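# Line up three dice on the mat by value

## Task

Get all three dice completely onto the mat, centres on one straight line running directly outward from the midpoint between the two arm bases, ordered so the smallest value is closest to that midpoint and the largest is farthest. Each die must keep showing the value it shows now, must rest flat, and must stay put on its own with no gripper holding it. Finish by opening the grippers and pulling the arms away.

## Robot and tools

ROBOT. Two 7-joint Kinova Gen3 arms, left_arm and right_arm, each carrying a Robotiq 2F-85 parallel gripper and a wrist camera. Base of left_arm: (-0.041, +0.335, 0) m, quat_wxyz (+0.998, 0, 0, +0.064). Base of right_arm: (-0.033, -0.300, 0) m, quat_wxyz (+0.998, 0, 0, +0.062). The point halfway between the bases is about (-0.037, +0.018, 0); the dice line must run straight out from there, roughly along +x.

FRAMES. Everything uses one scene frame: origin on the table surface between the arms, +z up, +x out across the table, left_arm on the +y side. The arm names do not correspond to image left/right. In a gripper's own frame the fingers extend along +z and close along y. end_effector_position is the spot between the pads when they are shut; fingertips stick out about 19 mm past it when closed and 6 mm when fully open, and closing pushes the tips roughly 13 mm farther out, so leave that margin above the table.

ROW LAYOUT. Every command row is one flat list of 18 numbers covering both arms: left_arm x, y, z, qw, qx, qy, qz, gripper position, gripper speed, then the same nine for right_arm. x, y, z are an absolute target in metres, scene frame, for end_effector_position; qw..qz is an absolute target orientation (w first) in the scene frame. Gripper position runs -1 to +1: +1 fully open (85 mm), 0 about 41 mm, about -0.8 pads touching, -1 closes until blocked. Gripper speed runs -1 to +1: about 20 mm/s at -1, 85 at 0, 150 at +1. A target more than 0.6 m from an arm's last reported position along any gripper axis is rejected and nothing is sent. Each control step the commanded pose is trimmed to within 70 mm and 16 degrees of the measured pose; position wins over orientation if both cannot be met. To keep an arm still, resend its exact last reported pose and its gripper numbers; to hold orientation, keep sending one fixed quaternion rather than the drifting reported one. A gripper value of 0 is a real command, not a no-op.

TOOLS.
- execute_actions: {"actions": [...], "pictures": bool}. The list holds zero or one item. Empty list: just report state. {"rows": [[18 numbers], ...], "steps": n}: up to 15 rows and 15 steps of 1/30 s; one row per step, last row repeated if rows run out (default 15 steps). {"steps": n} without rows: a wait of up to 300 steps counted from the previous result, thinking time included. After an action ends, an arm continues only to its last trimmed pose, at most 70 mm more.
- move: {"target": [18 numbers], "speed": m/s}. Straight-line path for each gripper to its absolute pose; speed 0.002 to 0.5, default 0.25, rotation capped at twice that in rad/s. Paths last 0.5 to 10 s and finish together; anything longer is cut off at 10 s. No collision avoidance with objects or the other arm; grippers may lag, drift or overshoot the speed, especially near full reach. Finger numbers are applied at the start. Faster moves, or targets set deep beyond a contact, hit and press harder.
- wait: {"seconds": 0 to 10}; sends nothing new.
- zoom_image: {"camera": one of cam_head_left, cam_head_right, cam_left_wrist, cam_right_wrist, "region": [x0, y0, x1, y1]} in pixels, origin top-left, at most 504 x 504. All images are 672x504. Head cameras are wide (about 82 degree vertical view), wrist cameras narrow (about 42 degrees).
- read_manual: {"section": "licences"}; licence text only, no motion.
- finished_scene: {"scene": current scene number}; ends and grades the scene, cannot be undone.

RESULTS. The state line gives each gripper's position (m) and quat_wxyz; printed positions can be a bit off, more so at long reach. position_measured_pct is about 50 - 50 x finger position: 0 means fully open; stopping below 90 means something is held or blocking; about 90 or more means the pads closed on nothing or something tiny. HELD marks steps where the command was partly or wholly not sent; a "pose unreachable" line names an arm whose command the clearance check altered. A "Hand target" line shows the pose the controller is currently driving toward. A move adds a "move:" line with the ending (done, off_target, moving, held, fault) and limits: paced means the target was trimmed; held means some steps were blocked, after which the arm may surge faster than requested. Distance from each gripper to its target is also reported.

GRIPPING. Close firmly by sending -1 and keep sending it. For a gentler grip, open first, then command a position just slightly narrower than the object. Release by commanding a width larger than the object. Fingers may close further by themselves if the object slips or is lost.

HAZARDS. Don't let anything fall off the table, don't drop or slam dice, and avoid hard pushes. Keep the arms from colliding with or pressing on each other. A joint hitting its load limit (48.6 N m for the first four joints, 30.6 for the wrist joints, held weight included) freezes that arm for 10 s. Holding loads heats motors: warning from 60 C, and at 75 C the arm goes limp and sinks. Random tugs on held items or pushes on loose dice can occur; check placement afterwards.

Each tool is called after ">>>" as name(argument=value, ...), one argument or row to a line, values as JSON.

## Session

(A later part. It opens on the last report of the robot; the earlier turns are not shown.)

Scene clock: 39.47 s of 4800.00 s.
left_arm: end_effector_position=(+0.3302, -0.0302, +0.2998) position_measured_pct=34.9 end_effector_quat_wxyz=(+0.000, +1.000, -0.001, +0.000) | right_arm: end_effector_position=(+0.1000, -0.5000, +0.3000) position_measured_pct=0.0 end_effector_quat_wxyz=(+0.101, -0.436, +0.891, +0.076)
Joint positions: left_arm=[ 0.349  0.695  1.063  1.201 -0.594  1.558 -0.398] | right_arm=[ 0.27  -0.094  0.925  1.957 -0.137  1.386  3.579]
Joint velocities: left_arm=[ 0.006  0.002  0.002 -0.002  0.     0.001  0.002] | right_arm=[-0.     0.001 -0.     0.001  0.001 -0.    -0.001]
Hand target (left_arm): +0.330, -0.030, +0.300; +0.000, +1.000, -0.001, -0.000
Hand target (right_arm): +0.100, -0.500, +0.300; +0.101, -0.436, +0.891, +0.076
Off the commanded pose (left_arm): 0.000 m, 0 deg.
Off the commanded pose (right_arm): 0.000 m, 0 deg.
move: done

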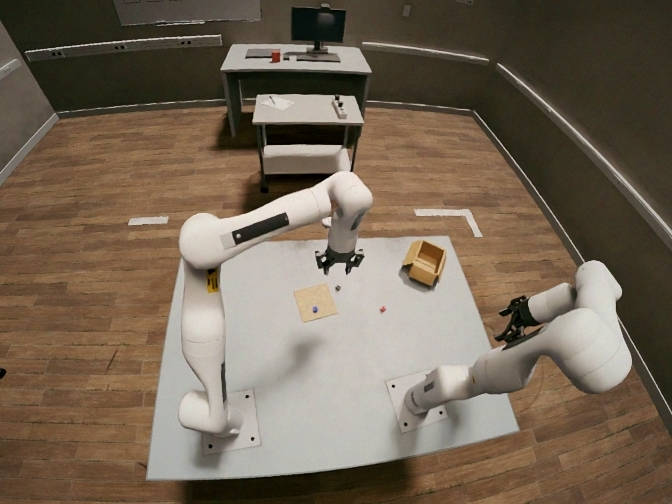

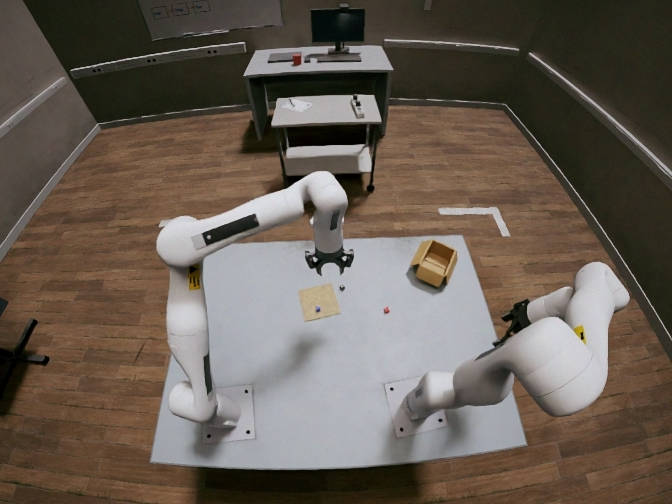

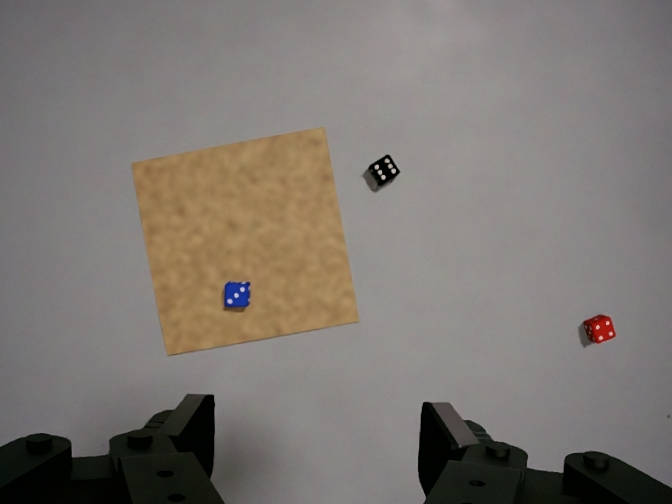

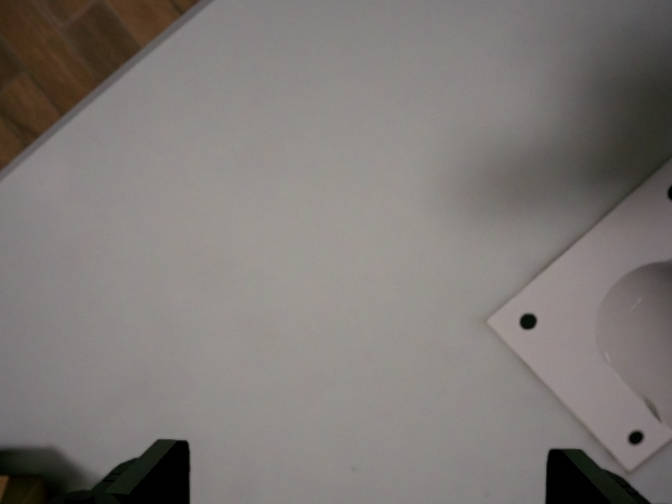

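>>> move(
  target=[0.322,-0.216,0.05,0,1,0,0,0.3,0, 0.1,-0.5,0.3,0.101,-0.436,0.891,0.076,1,0],
)

Scene clock: 44.23 s of 4800.00 s.
left_arm: end_effector_position=(+0.3229, -0.2159, +0.0506) position_measured_pct=34.9 end_effector_quat_wxyz=(+0.000, +1.000, +0.000, +0.000) | right_arm: end_effector_position=(+0.1000, -0.5000, +0.3000) position_measured_pct=0.0 end_effector_quat_wxyz=(+0.101, -0.436, +0.891, +0.076)
Joint positions: left_arm=[ 0.79   1.205  0.865  0.916 -0.828  1.305 -0.232] | right_arm=[ 0.27  -0.094  0.925  1.957 -0.137  1.386  3.579]
Joint velocities: left_arm=[ 0.003  0.003  0.    -0.001 -0.001 -0.     0.001] | right_arm=[-0.001 -0.     0.001 -0.001 -0.001 -0.     0.001]
Hand target (left_arm): +0.323, -0.216, +0.050; +0.000, +1.000, +0.000, +0.000
Hand target (right_arm): +0.100, -0.500, +0.300; +0.101, -0.436, +0.891, +0.076
Off the commanded pose (left_arm): 0.001 m, 0 deg.
Off the commanded pose (right_arm): 0.000 m, 0 deg.
move: done

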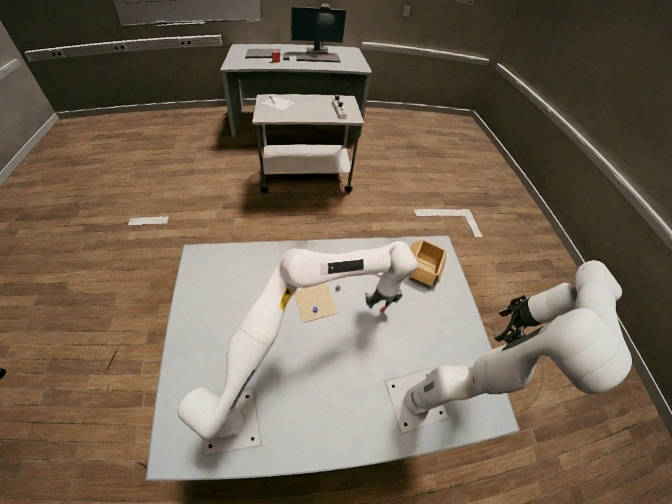

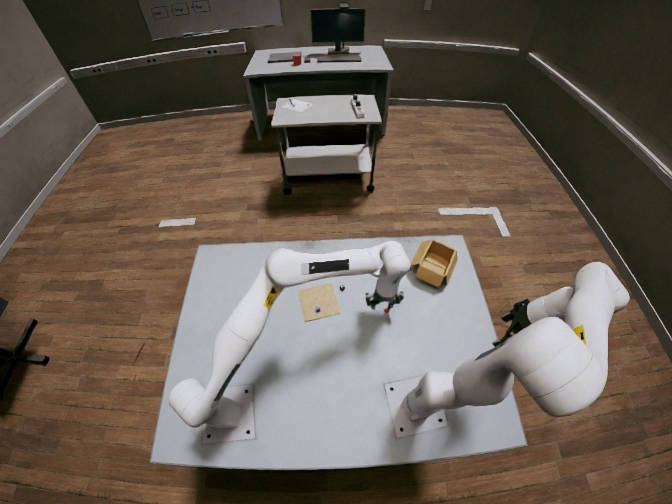

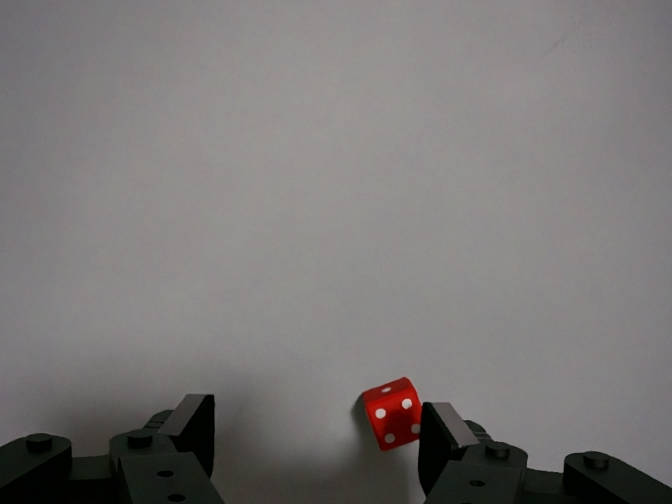

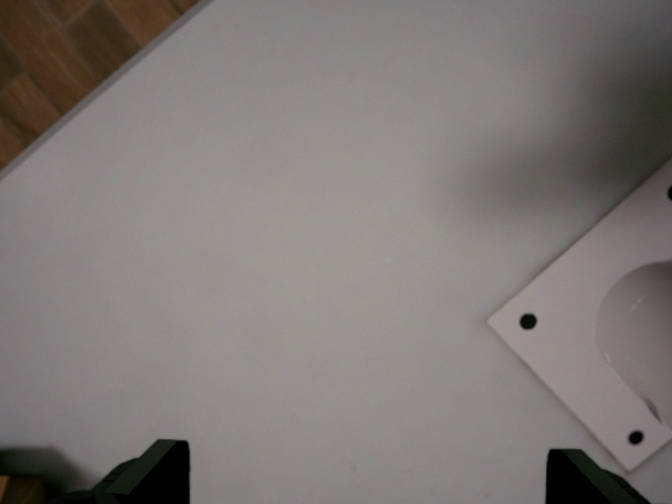

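>>> move(
  target=[0.328,-0.238,0.05,0,0.988,0.156,0,0.3,0, 0.1,-0.5,0.3,0.101,-0.436,0.891,0.076,1,0],
)

>>> move(
  target=[0.328,-0.238,0.021,0,0.988,0.156,0,0.3,0, 0.1,-0.5,0.3,0.101,-0.436,0.891,0.076,1,0],
  speed=0.05,
)

Scene clock: 49.33 s of 4800.00 s.
left_arm: end_effector_position=(+0.3283, -0.2380, +0.0502) position_measured_pct=34.9 end_effector_quat_wxyz=(+0.000, +0.988, +0.156, -0.000) | right_arm: end_effector_position=(+0.1000, -0.5000, +0.3000) position_measured_pct=0.0 end_effector_quat_wxyz=(+0.101, -0.436, +0.891, +0.076)
Joint positions: left_arm=[ 0.858  1.242  0.816  0.766 -0.784  1.352  0.017] | right_arm=[ 0.27  -0.094  0.925  1.957 -0.137  1.386  3.579]
Joint velocities: left_arm=[ 0.003  0.003  0.001 -0.003  0.001  0.     0.   ] | right_arm=[-0.001 -0.001  0.001 -0.    -0.002 -0.    -0.002]
Hand target (left_arm): +0.328, -0.238, +0.050; +0.000, +0.988, +0.156, -0.000
Hand target (right_arm): +0.100, -0.500, +0.300; +0.101, -0.436, +0.891, +0.076
Off the commanded pose (left_arm): 0.000 m, 0 deg.
Off the commanded pose (right_arm): 0.000 m, 0 deg.
After step 90, 1.13 s passed at rest.
move: done

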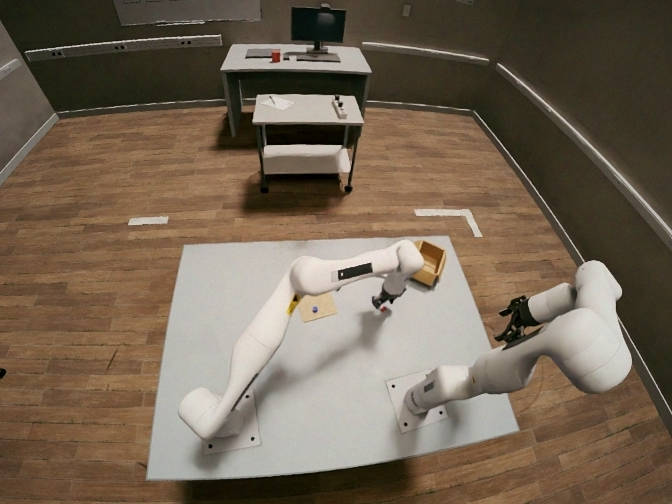

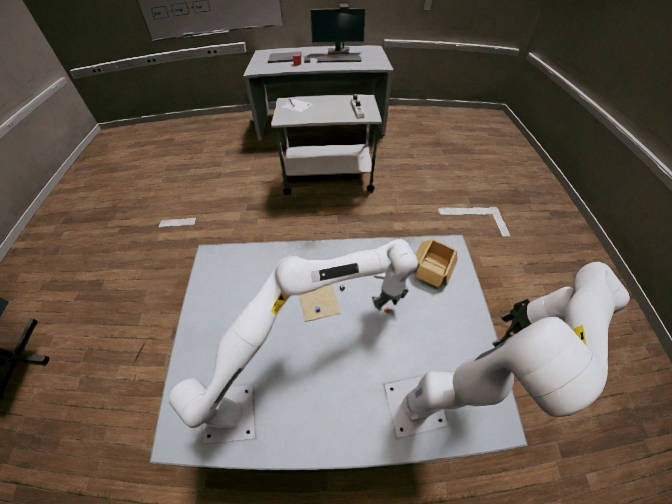

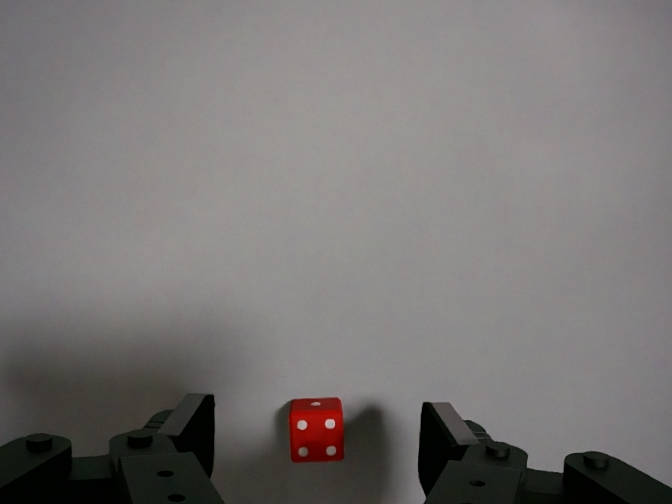

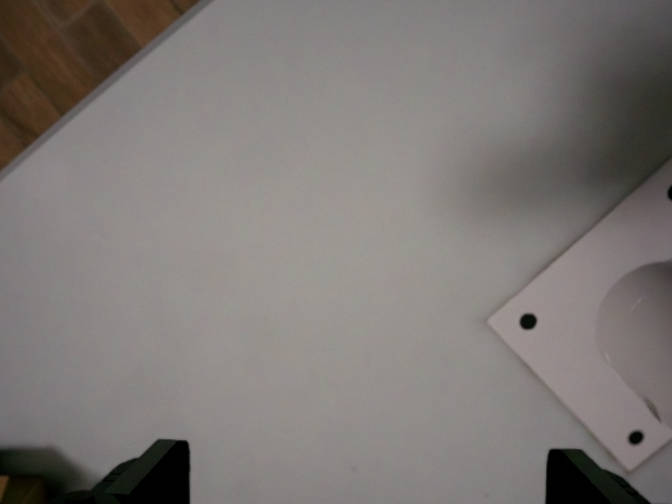

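Scene clock: 50.20 s of 4800.00 s.
left_arm: end_effector_position=(+0.3280, -0.2380, +0.0210) position_measured_pct=34.9 end_effector_quat_wxyz=(+0.000, +0.988, +0.156, +0.000) | right_arm: end_effector_position=(+0.1000, -0.5000, +0.3000) position_measured_pct=0.0 end_effector_quat_wxyz=(+0.101, -0.436, +0.891, +0.076)
Joint positions: left_arm=[ 0.856  1.277  0.805  0.786 -0.797  1.303  0.029] | right_arm=[ 0.27  -0.094  0.925  1.957 -0.137  1.386  3.579]
Joint velocities: left_arm=[ 0.     0.    -0.001 -0.001  0.001 -0.     0.001] | right_arm=[-0.001 -0.001 -0.     0.001 -0.    -0.    -0.001]
Hand target (left_arm): +0.328, -0.238, +0.021; -0.000, +0.988, +0.156, -0.000
Hand target (right_arm): +0.100, -0.500, +0.300; +0.101, -0.436, +0.891, +0.076
Off the commanded pose (left_arm): 0.000 m, 0 deg.
Off the commanded pose (right_arm): 0.000 m, 0 deg.
move: done

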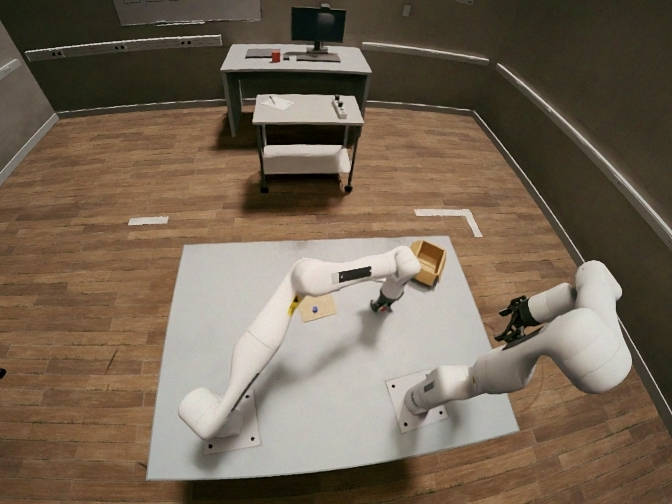

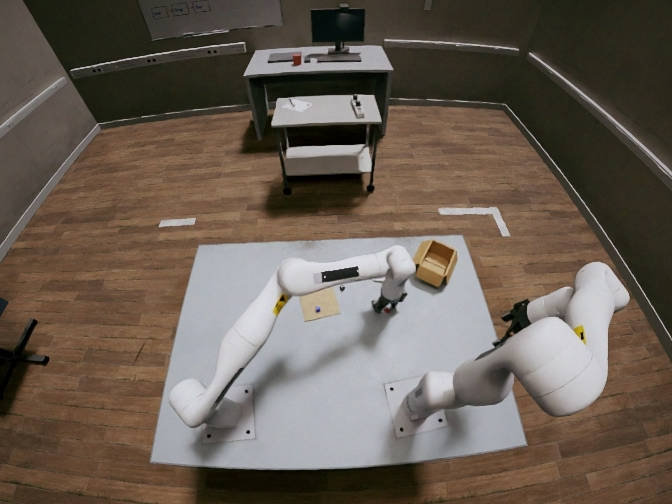

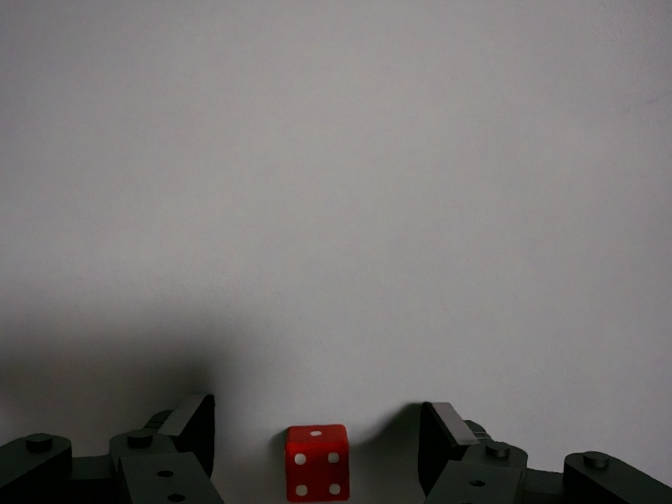

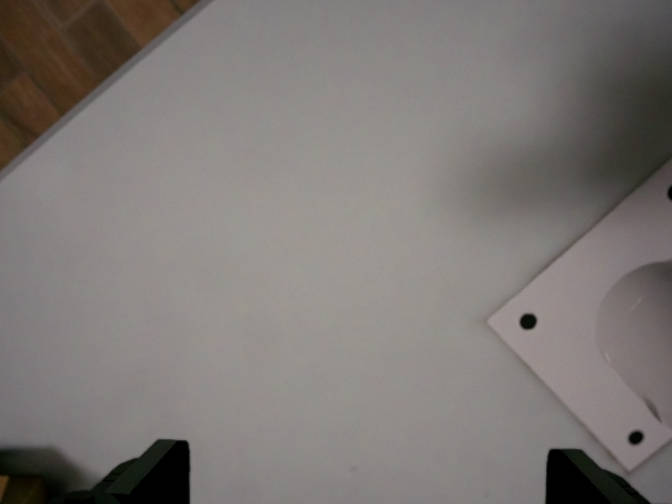

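Same alignment as blue. Grip and place.

>>> move(
  target=[0.328,-0.238,0.021,0,0.988,0.156,0,-1,0, 0.1,-0.5,0.3,0.101,-0.436,0.891,0.076,1,0],
)

>>> move(
  target=[0.328,-0.238,0.08,0,0.988,0.156,0,-1,0, 0.1,-0.5,0.3,0.101,-0.436,0.891,0.076,1,0],
)

>>> move(
  target=[0.375,0.026,0.07,0,1,0,0,-1,0, 0.1,-0.5,0.3,0.101,-0.436,0.891,0.076,1,0],
)

>>> move(
  target=[0.375,0.026,0.025,0,1,0,0,-1,0, 0.1,-0.5,0.3,0.101,-0.436,0.891,0.076,1,0],
  speed=0.05,
)

>>> move(
  target=[0.375,0.026,0.025,0,1,0,0,0.3,0, 0.1,-0.5,0.3,0.101,-0.436,0.891,0.076,1,0],
)

>>> move(
  target=[0.375,0.026,0.07,0,1,0,0,0.3,0, 0.1,-0.5,0.3,0.101,-0.436,0.891,0.076,1,0],
)

>>> move(
  target=[0.425,-0.074,0.06,0,1,0,0,0.3,0, 0.1,-0.5,0.3,0.101,-0.436,0.891,0.076,1,0],
)

Scene clock: 55.57 s of 4800.00 s.
left_arm: end_effector_position=(+0.3281, -0.2381, +0.0214) position_measured_pct=80.2 end_effector_quat_wxyz=(+0.000, +0.988, +0.156, +0.000) | right_arm: end_effector_position=(+0.1000, -0.5000, +0.3000) position_measured_pct=0.0 end_effector_quat_wxyz=(+0.101, -0.436, +0.891, +0.076)
Joint positions: left_arm=[ 0.856  1.276  0.805  0.786 -0.797  1.303  0.029] | right_arm=[ 0.27  -0.094  0.925  1.957 -0.137  1.386  3.579]
Joint velocities: left_arm=[-0.001 -0.002 -0.001  0.     0.     0.001  0.   ] | right_arm=[ 0.001 -0.001 -0.001 -0.     0.001  0.     0.001]
Hand target (left_arm): +0.328, -0.238, +0.021; -0.000, +0.988, +0.156, -0.000
Hand target (right_arm): +0.100, -0.500, +0.300; +0.101, -0.436, +0.891, +0.076
Off the commanded pose (left_arm): 0.000 m, 0 deg.
Off the commanded pose (right_arm): 0.000 m, 0 deg.
After step 90, 1.53 s passed at rest.
move: done

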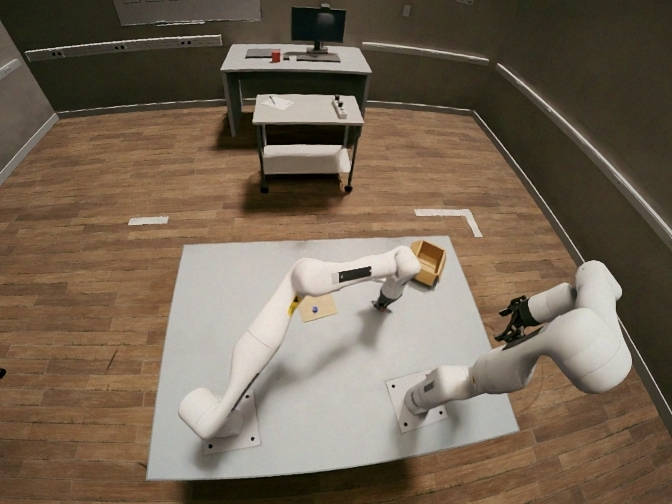

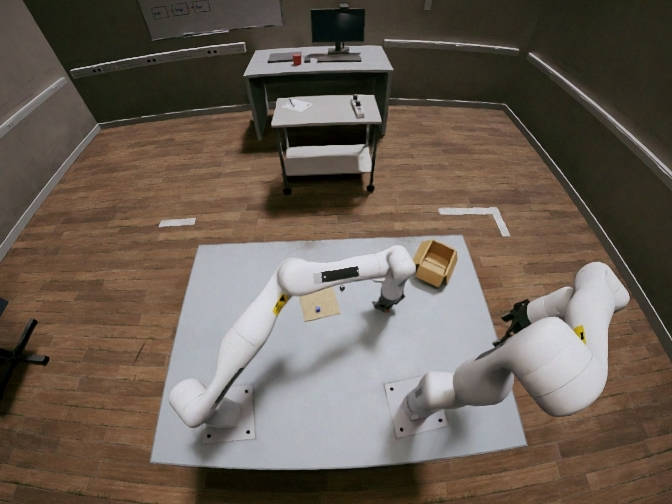

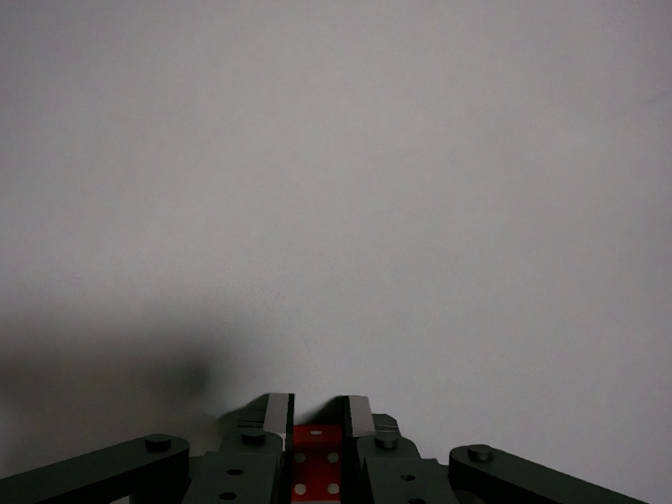

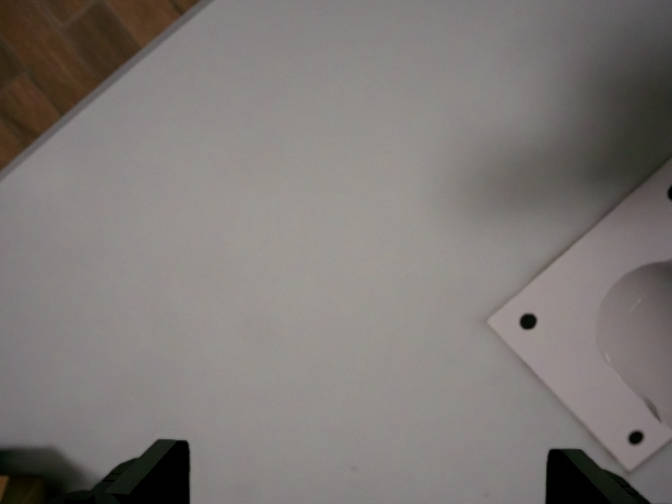

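Scene clock: 56.30 s of 4800.00 s.
left_arm: end_effector_position=(+0.3280, -0.2380, +0.0800) position_measured_pct=80.2 end_effector_quat_wxyz=(+0.000, +0.988, +0.156, +0.000) | right_arm: end_effector_position=(+0.1000, -0.5000, +0.3000) position_measured_pct=0.0 end_effector_quat_wxyz=(+0.101, -0.436, +0.891, +0.076)
Joint positions: left_arm=[ 0.864  1.209  0.826  0.736 -0.771  1.407  0.003] | right_arm=[ 0.27  -0.094  0.925  1.957 -0.137  1.386  3.579]
Joint velocities: left_arm=[ 0.002  0.    -0.     0.001  0.     0.     0.   ] | right_arm=[-0.001 -0.001 -0.    -0.    -0.001  0.     0.002]
Hand target (left_arm): +0.328, -0.238, +0.080; +0.000, +0.988, +0.156, +0.000
Hand target (right_arm): +0.100, -0.500, +0.300; +0.101, -0.436, +0.891, +0.076
Off the commanded pose (left_arm): 0.000 m, 0 deg.
Off the commanded pose (right_arm): 0.000 m, 0 deg.
move: done

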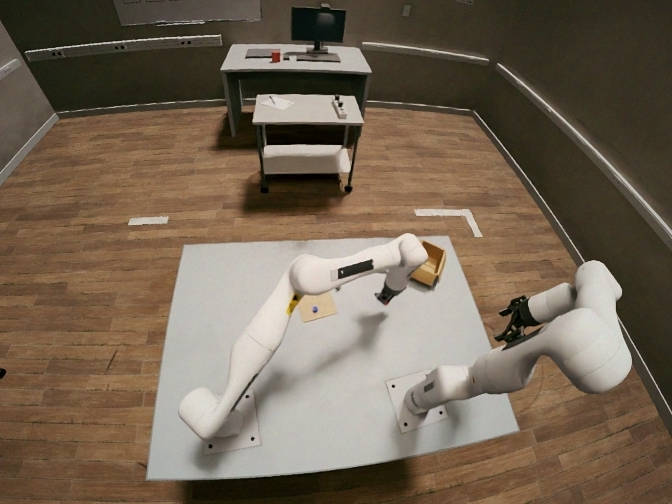

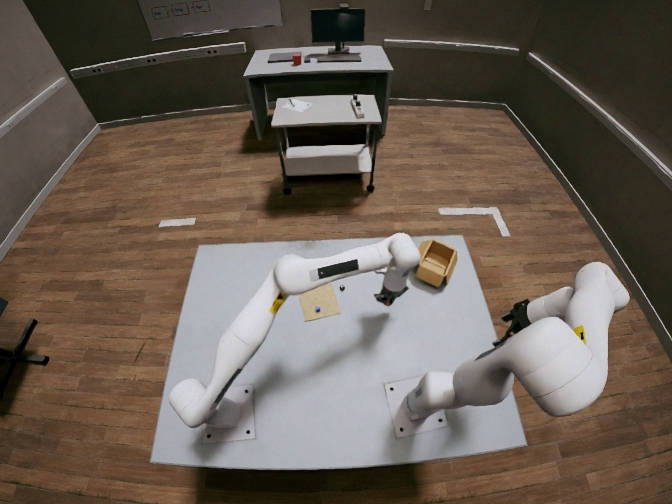

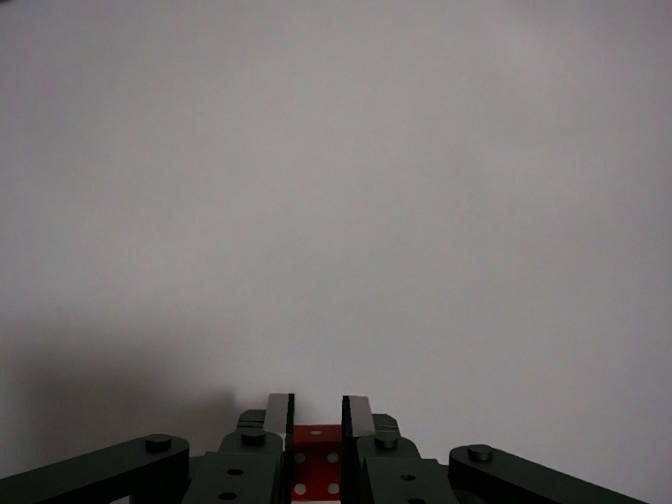

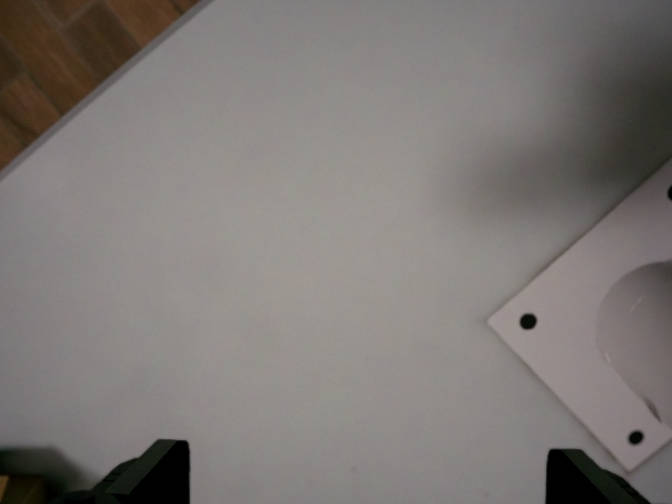

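Scene clock: 57.93 s of 4800.00 s.
left_arm: end_effector_position=(+0.3739, +0.0263, +0.0697) position_measured_pct=80.2 end_effector_quat_wxyz=(-0.000, +1.000, +0.001, -0.000) | right_arm: end_effector_position=(+0.1000, -0.5000, +0.3000) position_measured_pct=0.0 end_effector_quat_wxyz=(+0.101, -0.436, +0.891, +0.076)
Joint positions: left_arm=[ 0.223  0.942  0.91   1.589 -0.834  1.04  -0.317] | right_arm=[ 0.27  -0.094  0.925  1.957 -0.137  1.386  3.579]
Joint velocities: left_arm=[-0.003 -0.001 -0.     0.     0.002  0.002  0.   ] | right_arm=[ 0.002  0.001 -0.    -0.001 -0.     0.     0.001]
Hand target (left_arm): +0.374, +0.026, +0.070; -0.000, +1.000, +0.001, -0.000
Hand target (right_arm): +0.100, -0.500, +0.300; +0.101, -0.436, +0.891, +0.076
Off the commanded pose (left_arm): 0.001 m, 0 deg.
Off the commanded pose (right_arm): 0.000 m, 0 deg.
move: done

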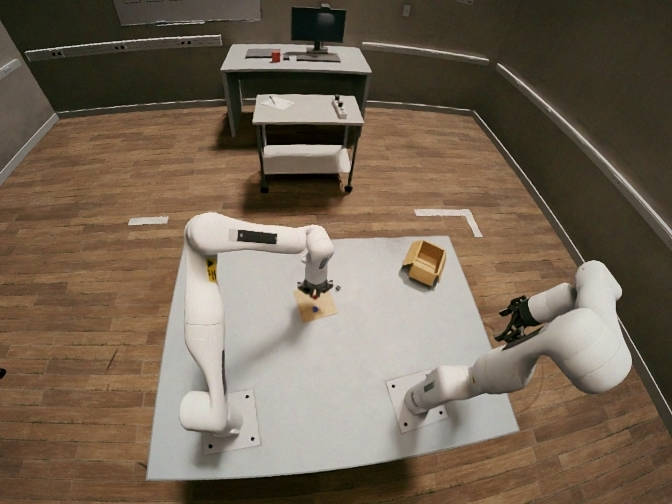

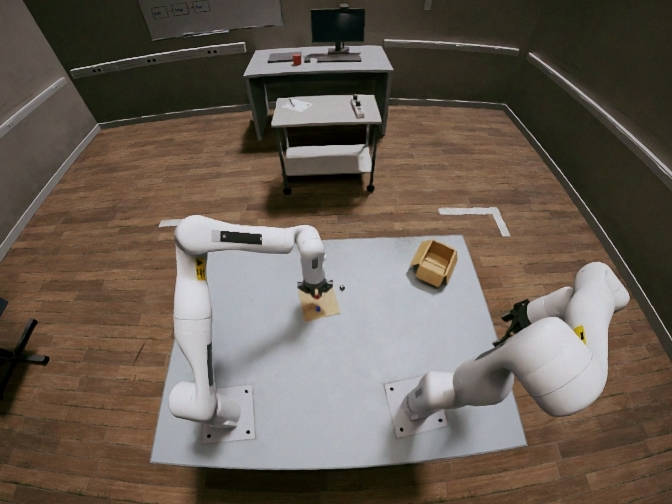

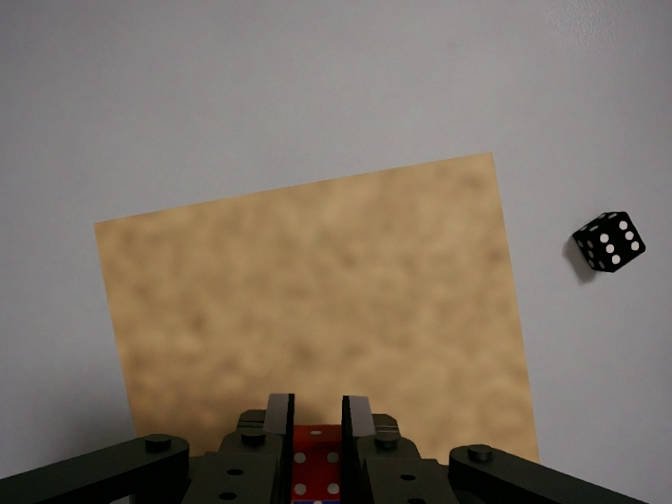

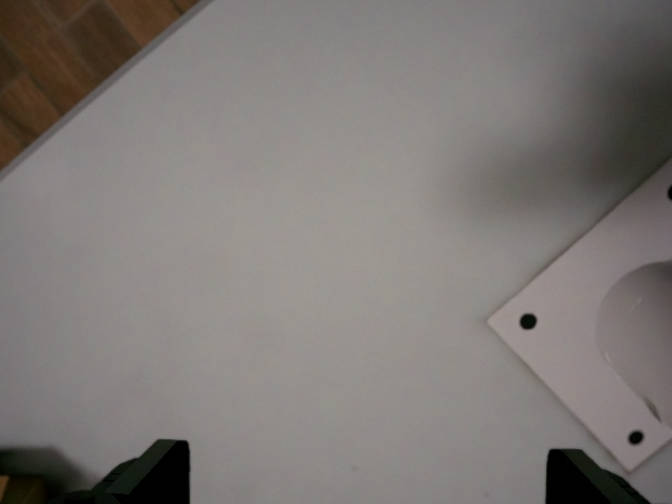

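Scene clock: 59.10 s of 4800.00 s.
left_arm: end_effector_position=(+0.3751, +0.0261, +0.0252) position_measured_pct=80.2 end_effector_quat_wxyz=(-0.000, +1.000, +0.000, +0.000) | right_arm: end_effector_position=(+0.1000, -0.5000, +0.3000) position_measured_pct=0.0 end_effector_quat_wxyz=(+0.101, -0.436, +0.891, +0.076)
Joint positions: left_arm=[ 0.246  1.009  0.856  1.609 -0.896  0.958 -0.278] | right_arm=[ 0.27  -0.094  0.925  1.957 -0.137  1.386  3.579]
Joint velocities: left_arm=[ 0.002  0.002 -0.001 -0.    -0.001 -0.001  0.   ] | right_arm=[-0.002 -0.001  0.    -0.001  0.001  0.    -0.001]
Hand target (left_arm): +0.375, +0.026, +0.025; -0.000, +1.000, +0.000, +0.000
Hand target (right_arm): +0.100, -0.500, +0.300; +0.101, -0.436, +0.891, +0.076
Off the commanded pose (left_arm): 0.000 m, 0 deg.
Off the commanded pose (right_arm): 0.000 m, 0 deg.
move: done

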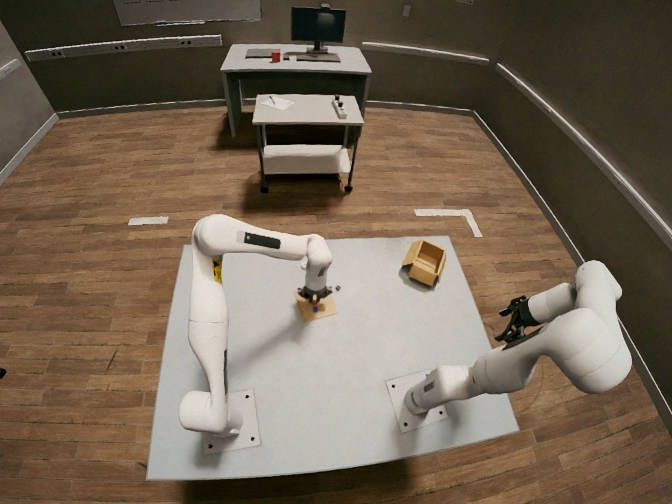

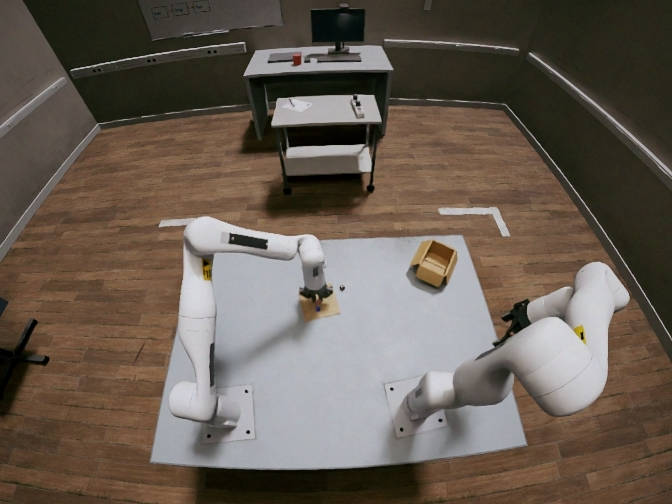

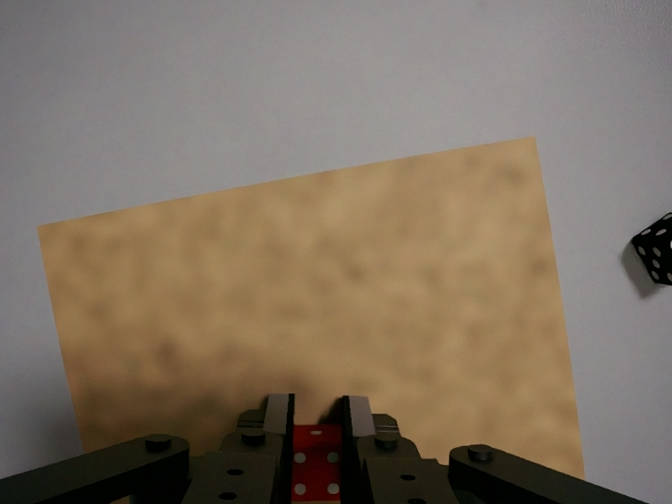

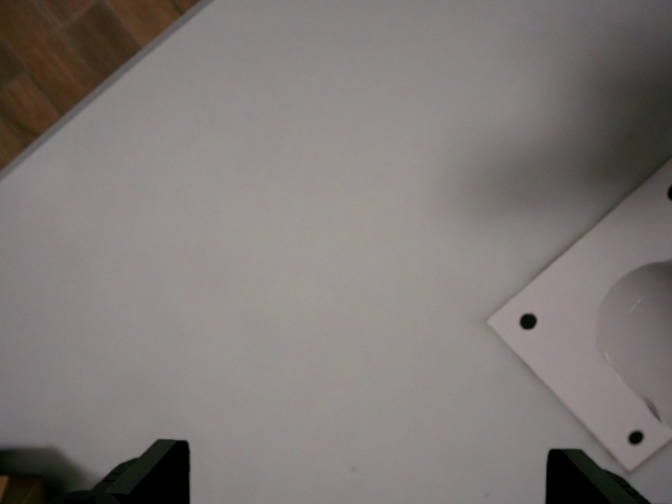

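Scene clock: 59.97 s of 4800.00 s.
left_arm: end_effector_position=(+0.3750, +0.0260, +0.0250) position_measured_pct=34.9 end_effector_quat_wxyz=(+0.000, +1.000, +0.000, +0.000) | right_arm: end_effector_position=(+0.1000, -0.5000, +0.3000) position_measured_pct=0.0 end_effector_quat_wxyz=(+0.101, -0.436, +0.891, +0.076)
Joint positions: left_arm=[ 0.246  1.009  0.856  1.609 -0.896  0.958 -0.278] | right_arm=[ 0.27  -0.094  0.925  1.957 -0.137  1.386  3.579]
Joint velocities: left_arm=[ 0.    -0.     0.001 -0.001 -0.001  0.    -0.001] | right_arm=[-0.001  0.    -0.001 -0.     0.001  0.     0.   ]
Hand target (left_arm): +0.375, +0.026, +0.025; -0.000, +1.000, -0.000, +0.000
Hand target (right_arm): +0.100, -0.500, +0.300; +0.101, -0.436, +0.891, +0.076
Off the commanded pose (left_arm): 0.000 m, 0 deg.
Off the commanded pose (right_arm): 0.000 m, 0 deg.
move: done

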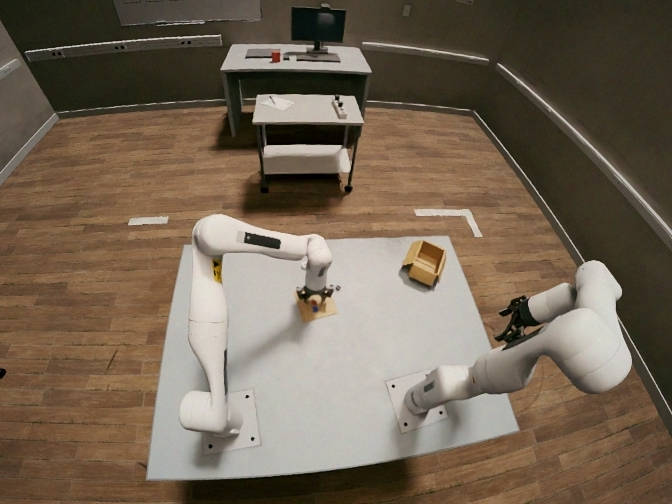

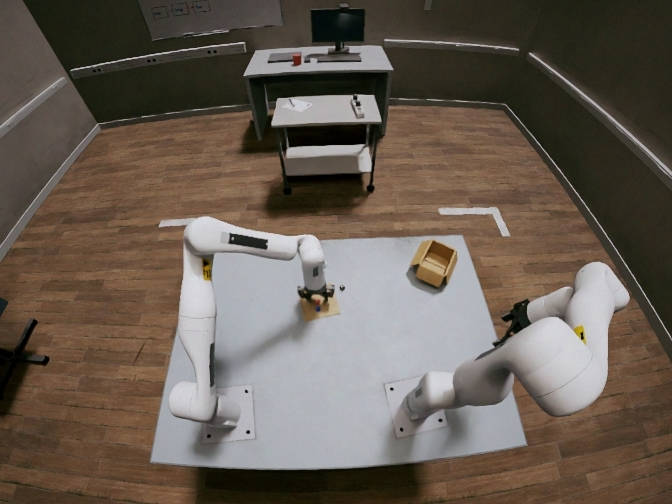

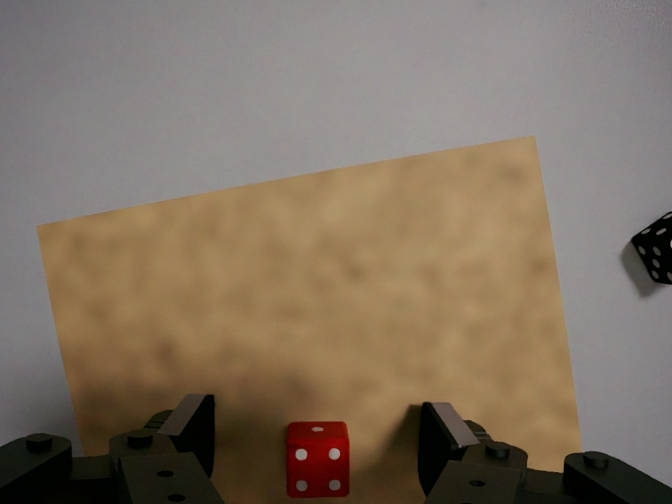

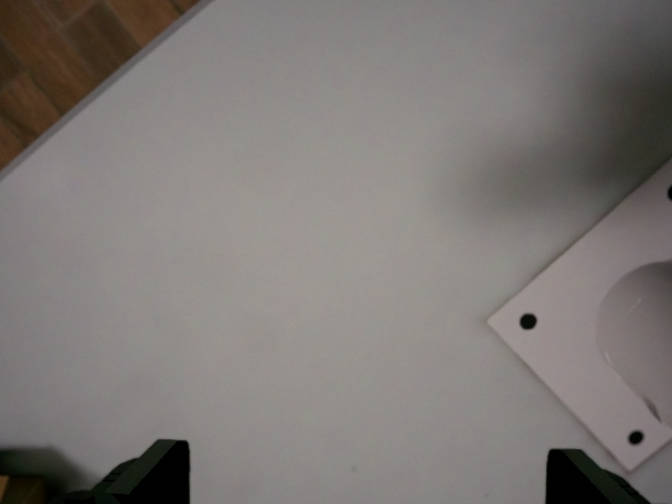

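Scene clock: 60.67 s of 4800.00 s.
left_arm: end_effector_position=(+0.3748, +0.0258, +0.0698) position_measured_pct=34.9 end_effector_quat_wxyz=(+0.000, +1.000, -0.000, -0.000) | right_arm: end_effector_position=(+0.1000, -0.5000, +0.3000) position_measured_pct=0.0 end_effector_quat_wxyz=(+0.101, -0.436, +0.891, +0.076)
Joint positions: left_arm=[ 0.223  0.943  0.91   1.585 -0.833  1.041 -0.321] | right_arm=[ 0.27  -0.094  0.925  1.957 -0.137  1.386  3.579]
Joint velocities: left_arm=[-0.003 -0.003  0.    -0.001 -0.     0.001 -0.   ] | right_arm=[ 0.     0.002  0.     0.    -0.001  0.    -0.002]
Hand target (left_arm): +0.375, +0.026, +0.070; +0.000, +1.000, -0.000, -0.000
Hand target (right_arm): +0.100, -0.500, +0.300; +0.101, -0.436, +0.891, +0.076
Off the commanded pose (left_arm): 0.000 m, 0 deg.
Off the commanded pose (right_arm): 0.000 m, 0 deg.
move: done

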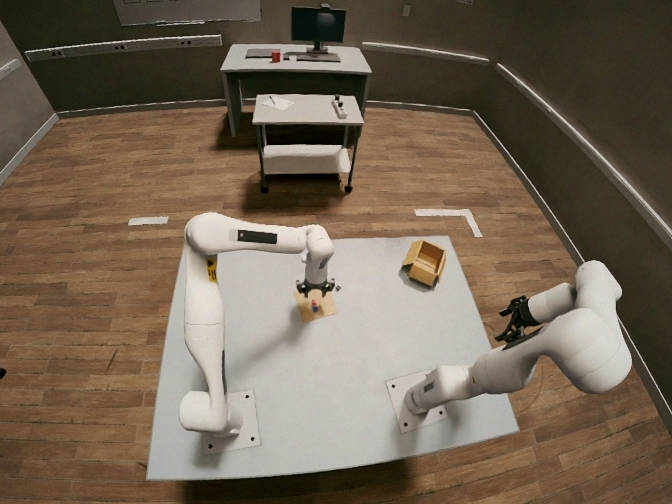

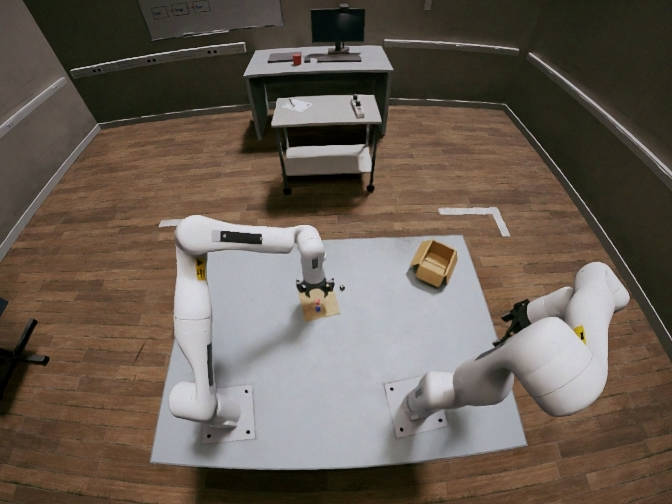

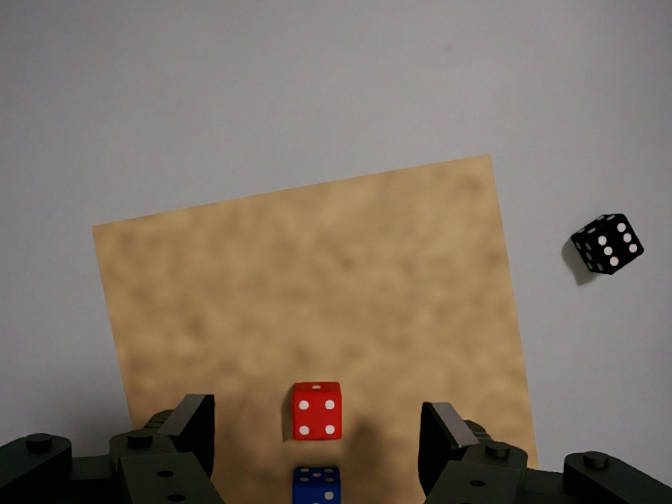

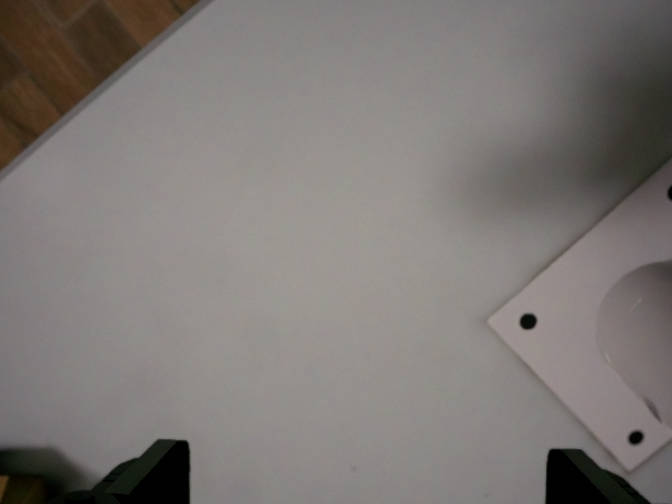

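Scene clock: 61.73 s of 4800.00 s.
left_arm: end_effector_position=(+0.4255, -0.0741, +0.0603) position_measured_pct=34.9 end_effector_quat_wxyz=(+0.000, +1.000, -0.000, +0.000) | right_arm: end_effector_position=(+0.1000, -0.5000, +0.3000) position_measured_pct=0.0 end_effector_quat_wxyz=(+0.101, -0.436, +0.891, +0.076)
Joint positions: left_arm=[ 0.448  1.12   0.884  1.137 -0.831  1.228 -0.411] | right_arm=[ 0.27  -0.094  0.925  1.957 -0.137  1.386  3.579]
Joint velocities: left_arm=[ 0.004  0.003 -0.002 -0.002 -0.     0.    -0.   ] | right_arm=[ 0.002  0.002  0.    -0.     0.     0.     0.001]
Hand target (left_arm): +0.425, -0.074, +0.060; +0.000, +1.000, -0.000, -0.000
Hand target (right_arm): +0.100, -0.500, +0.300; +0.101, -0.436, +0.891, +0.076
Off the commanded pose (left_arm): 0.001 m, 0 deg.
Off the commanded pose (right_arm): 0.000 m, 0 deg.
move: done

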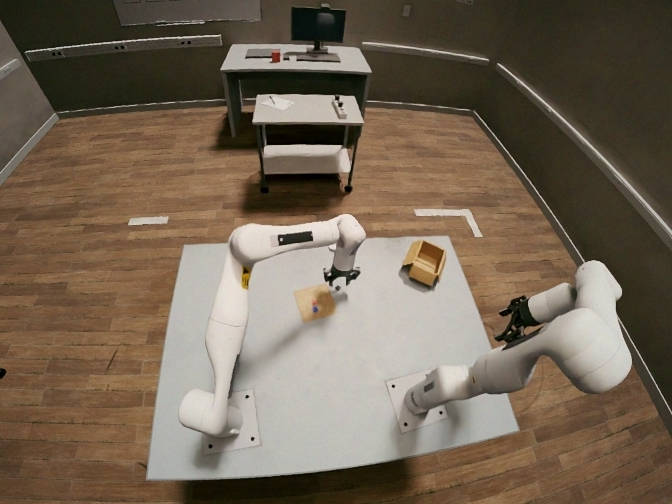

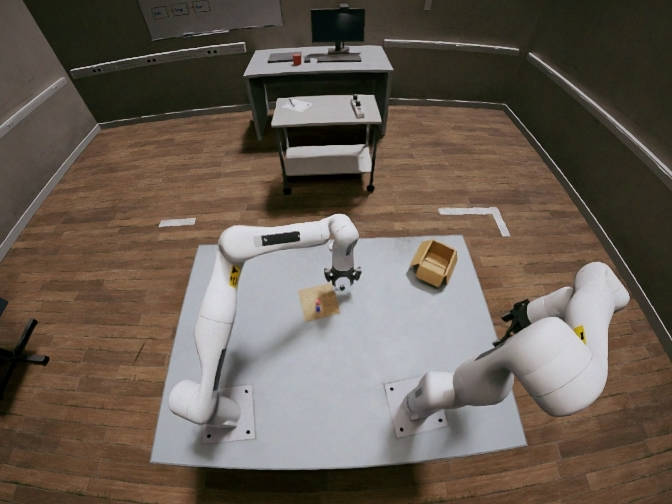

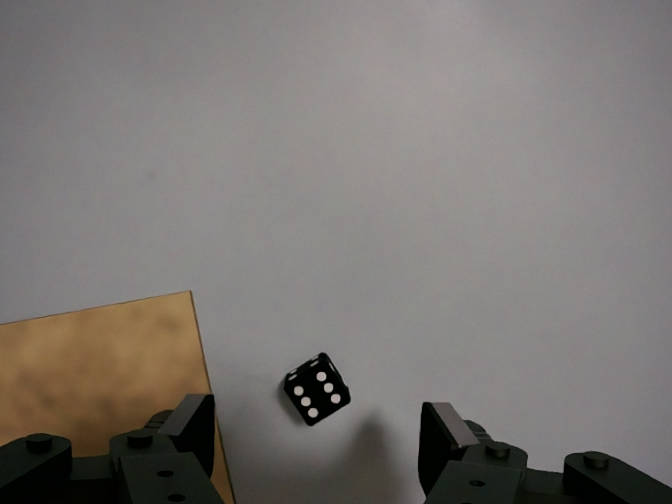

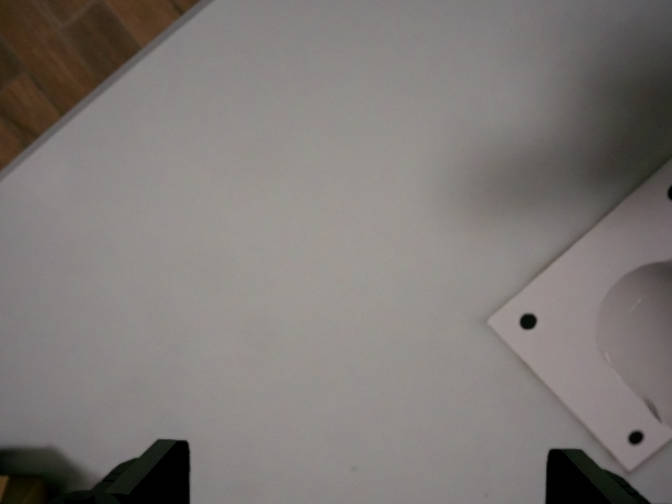

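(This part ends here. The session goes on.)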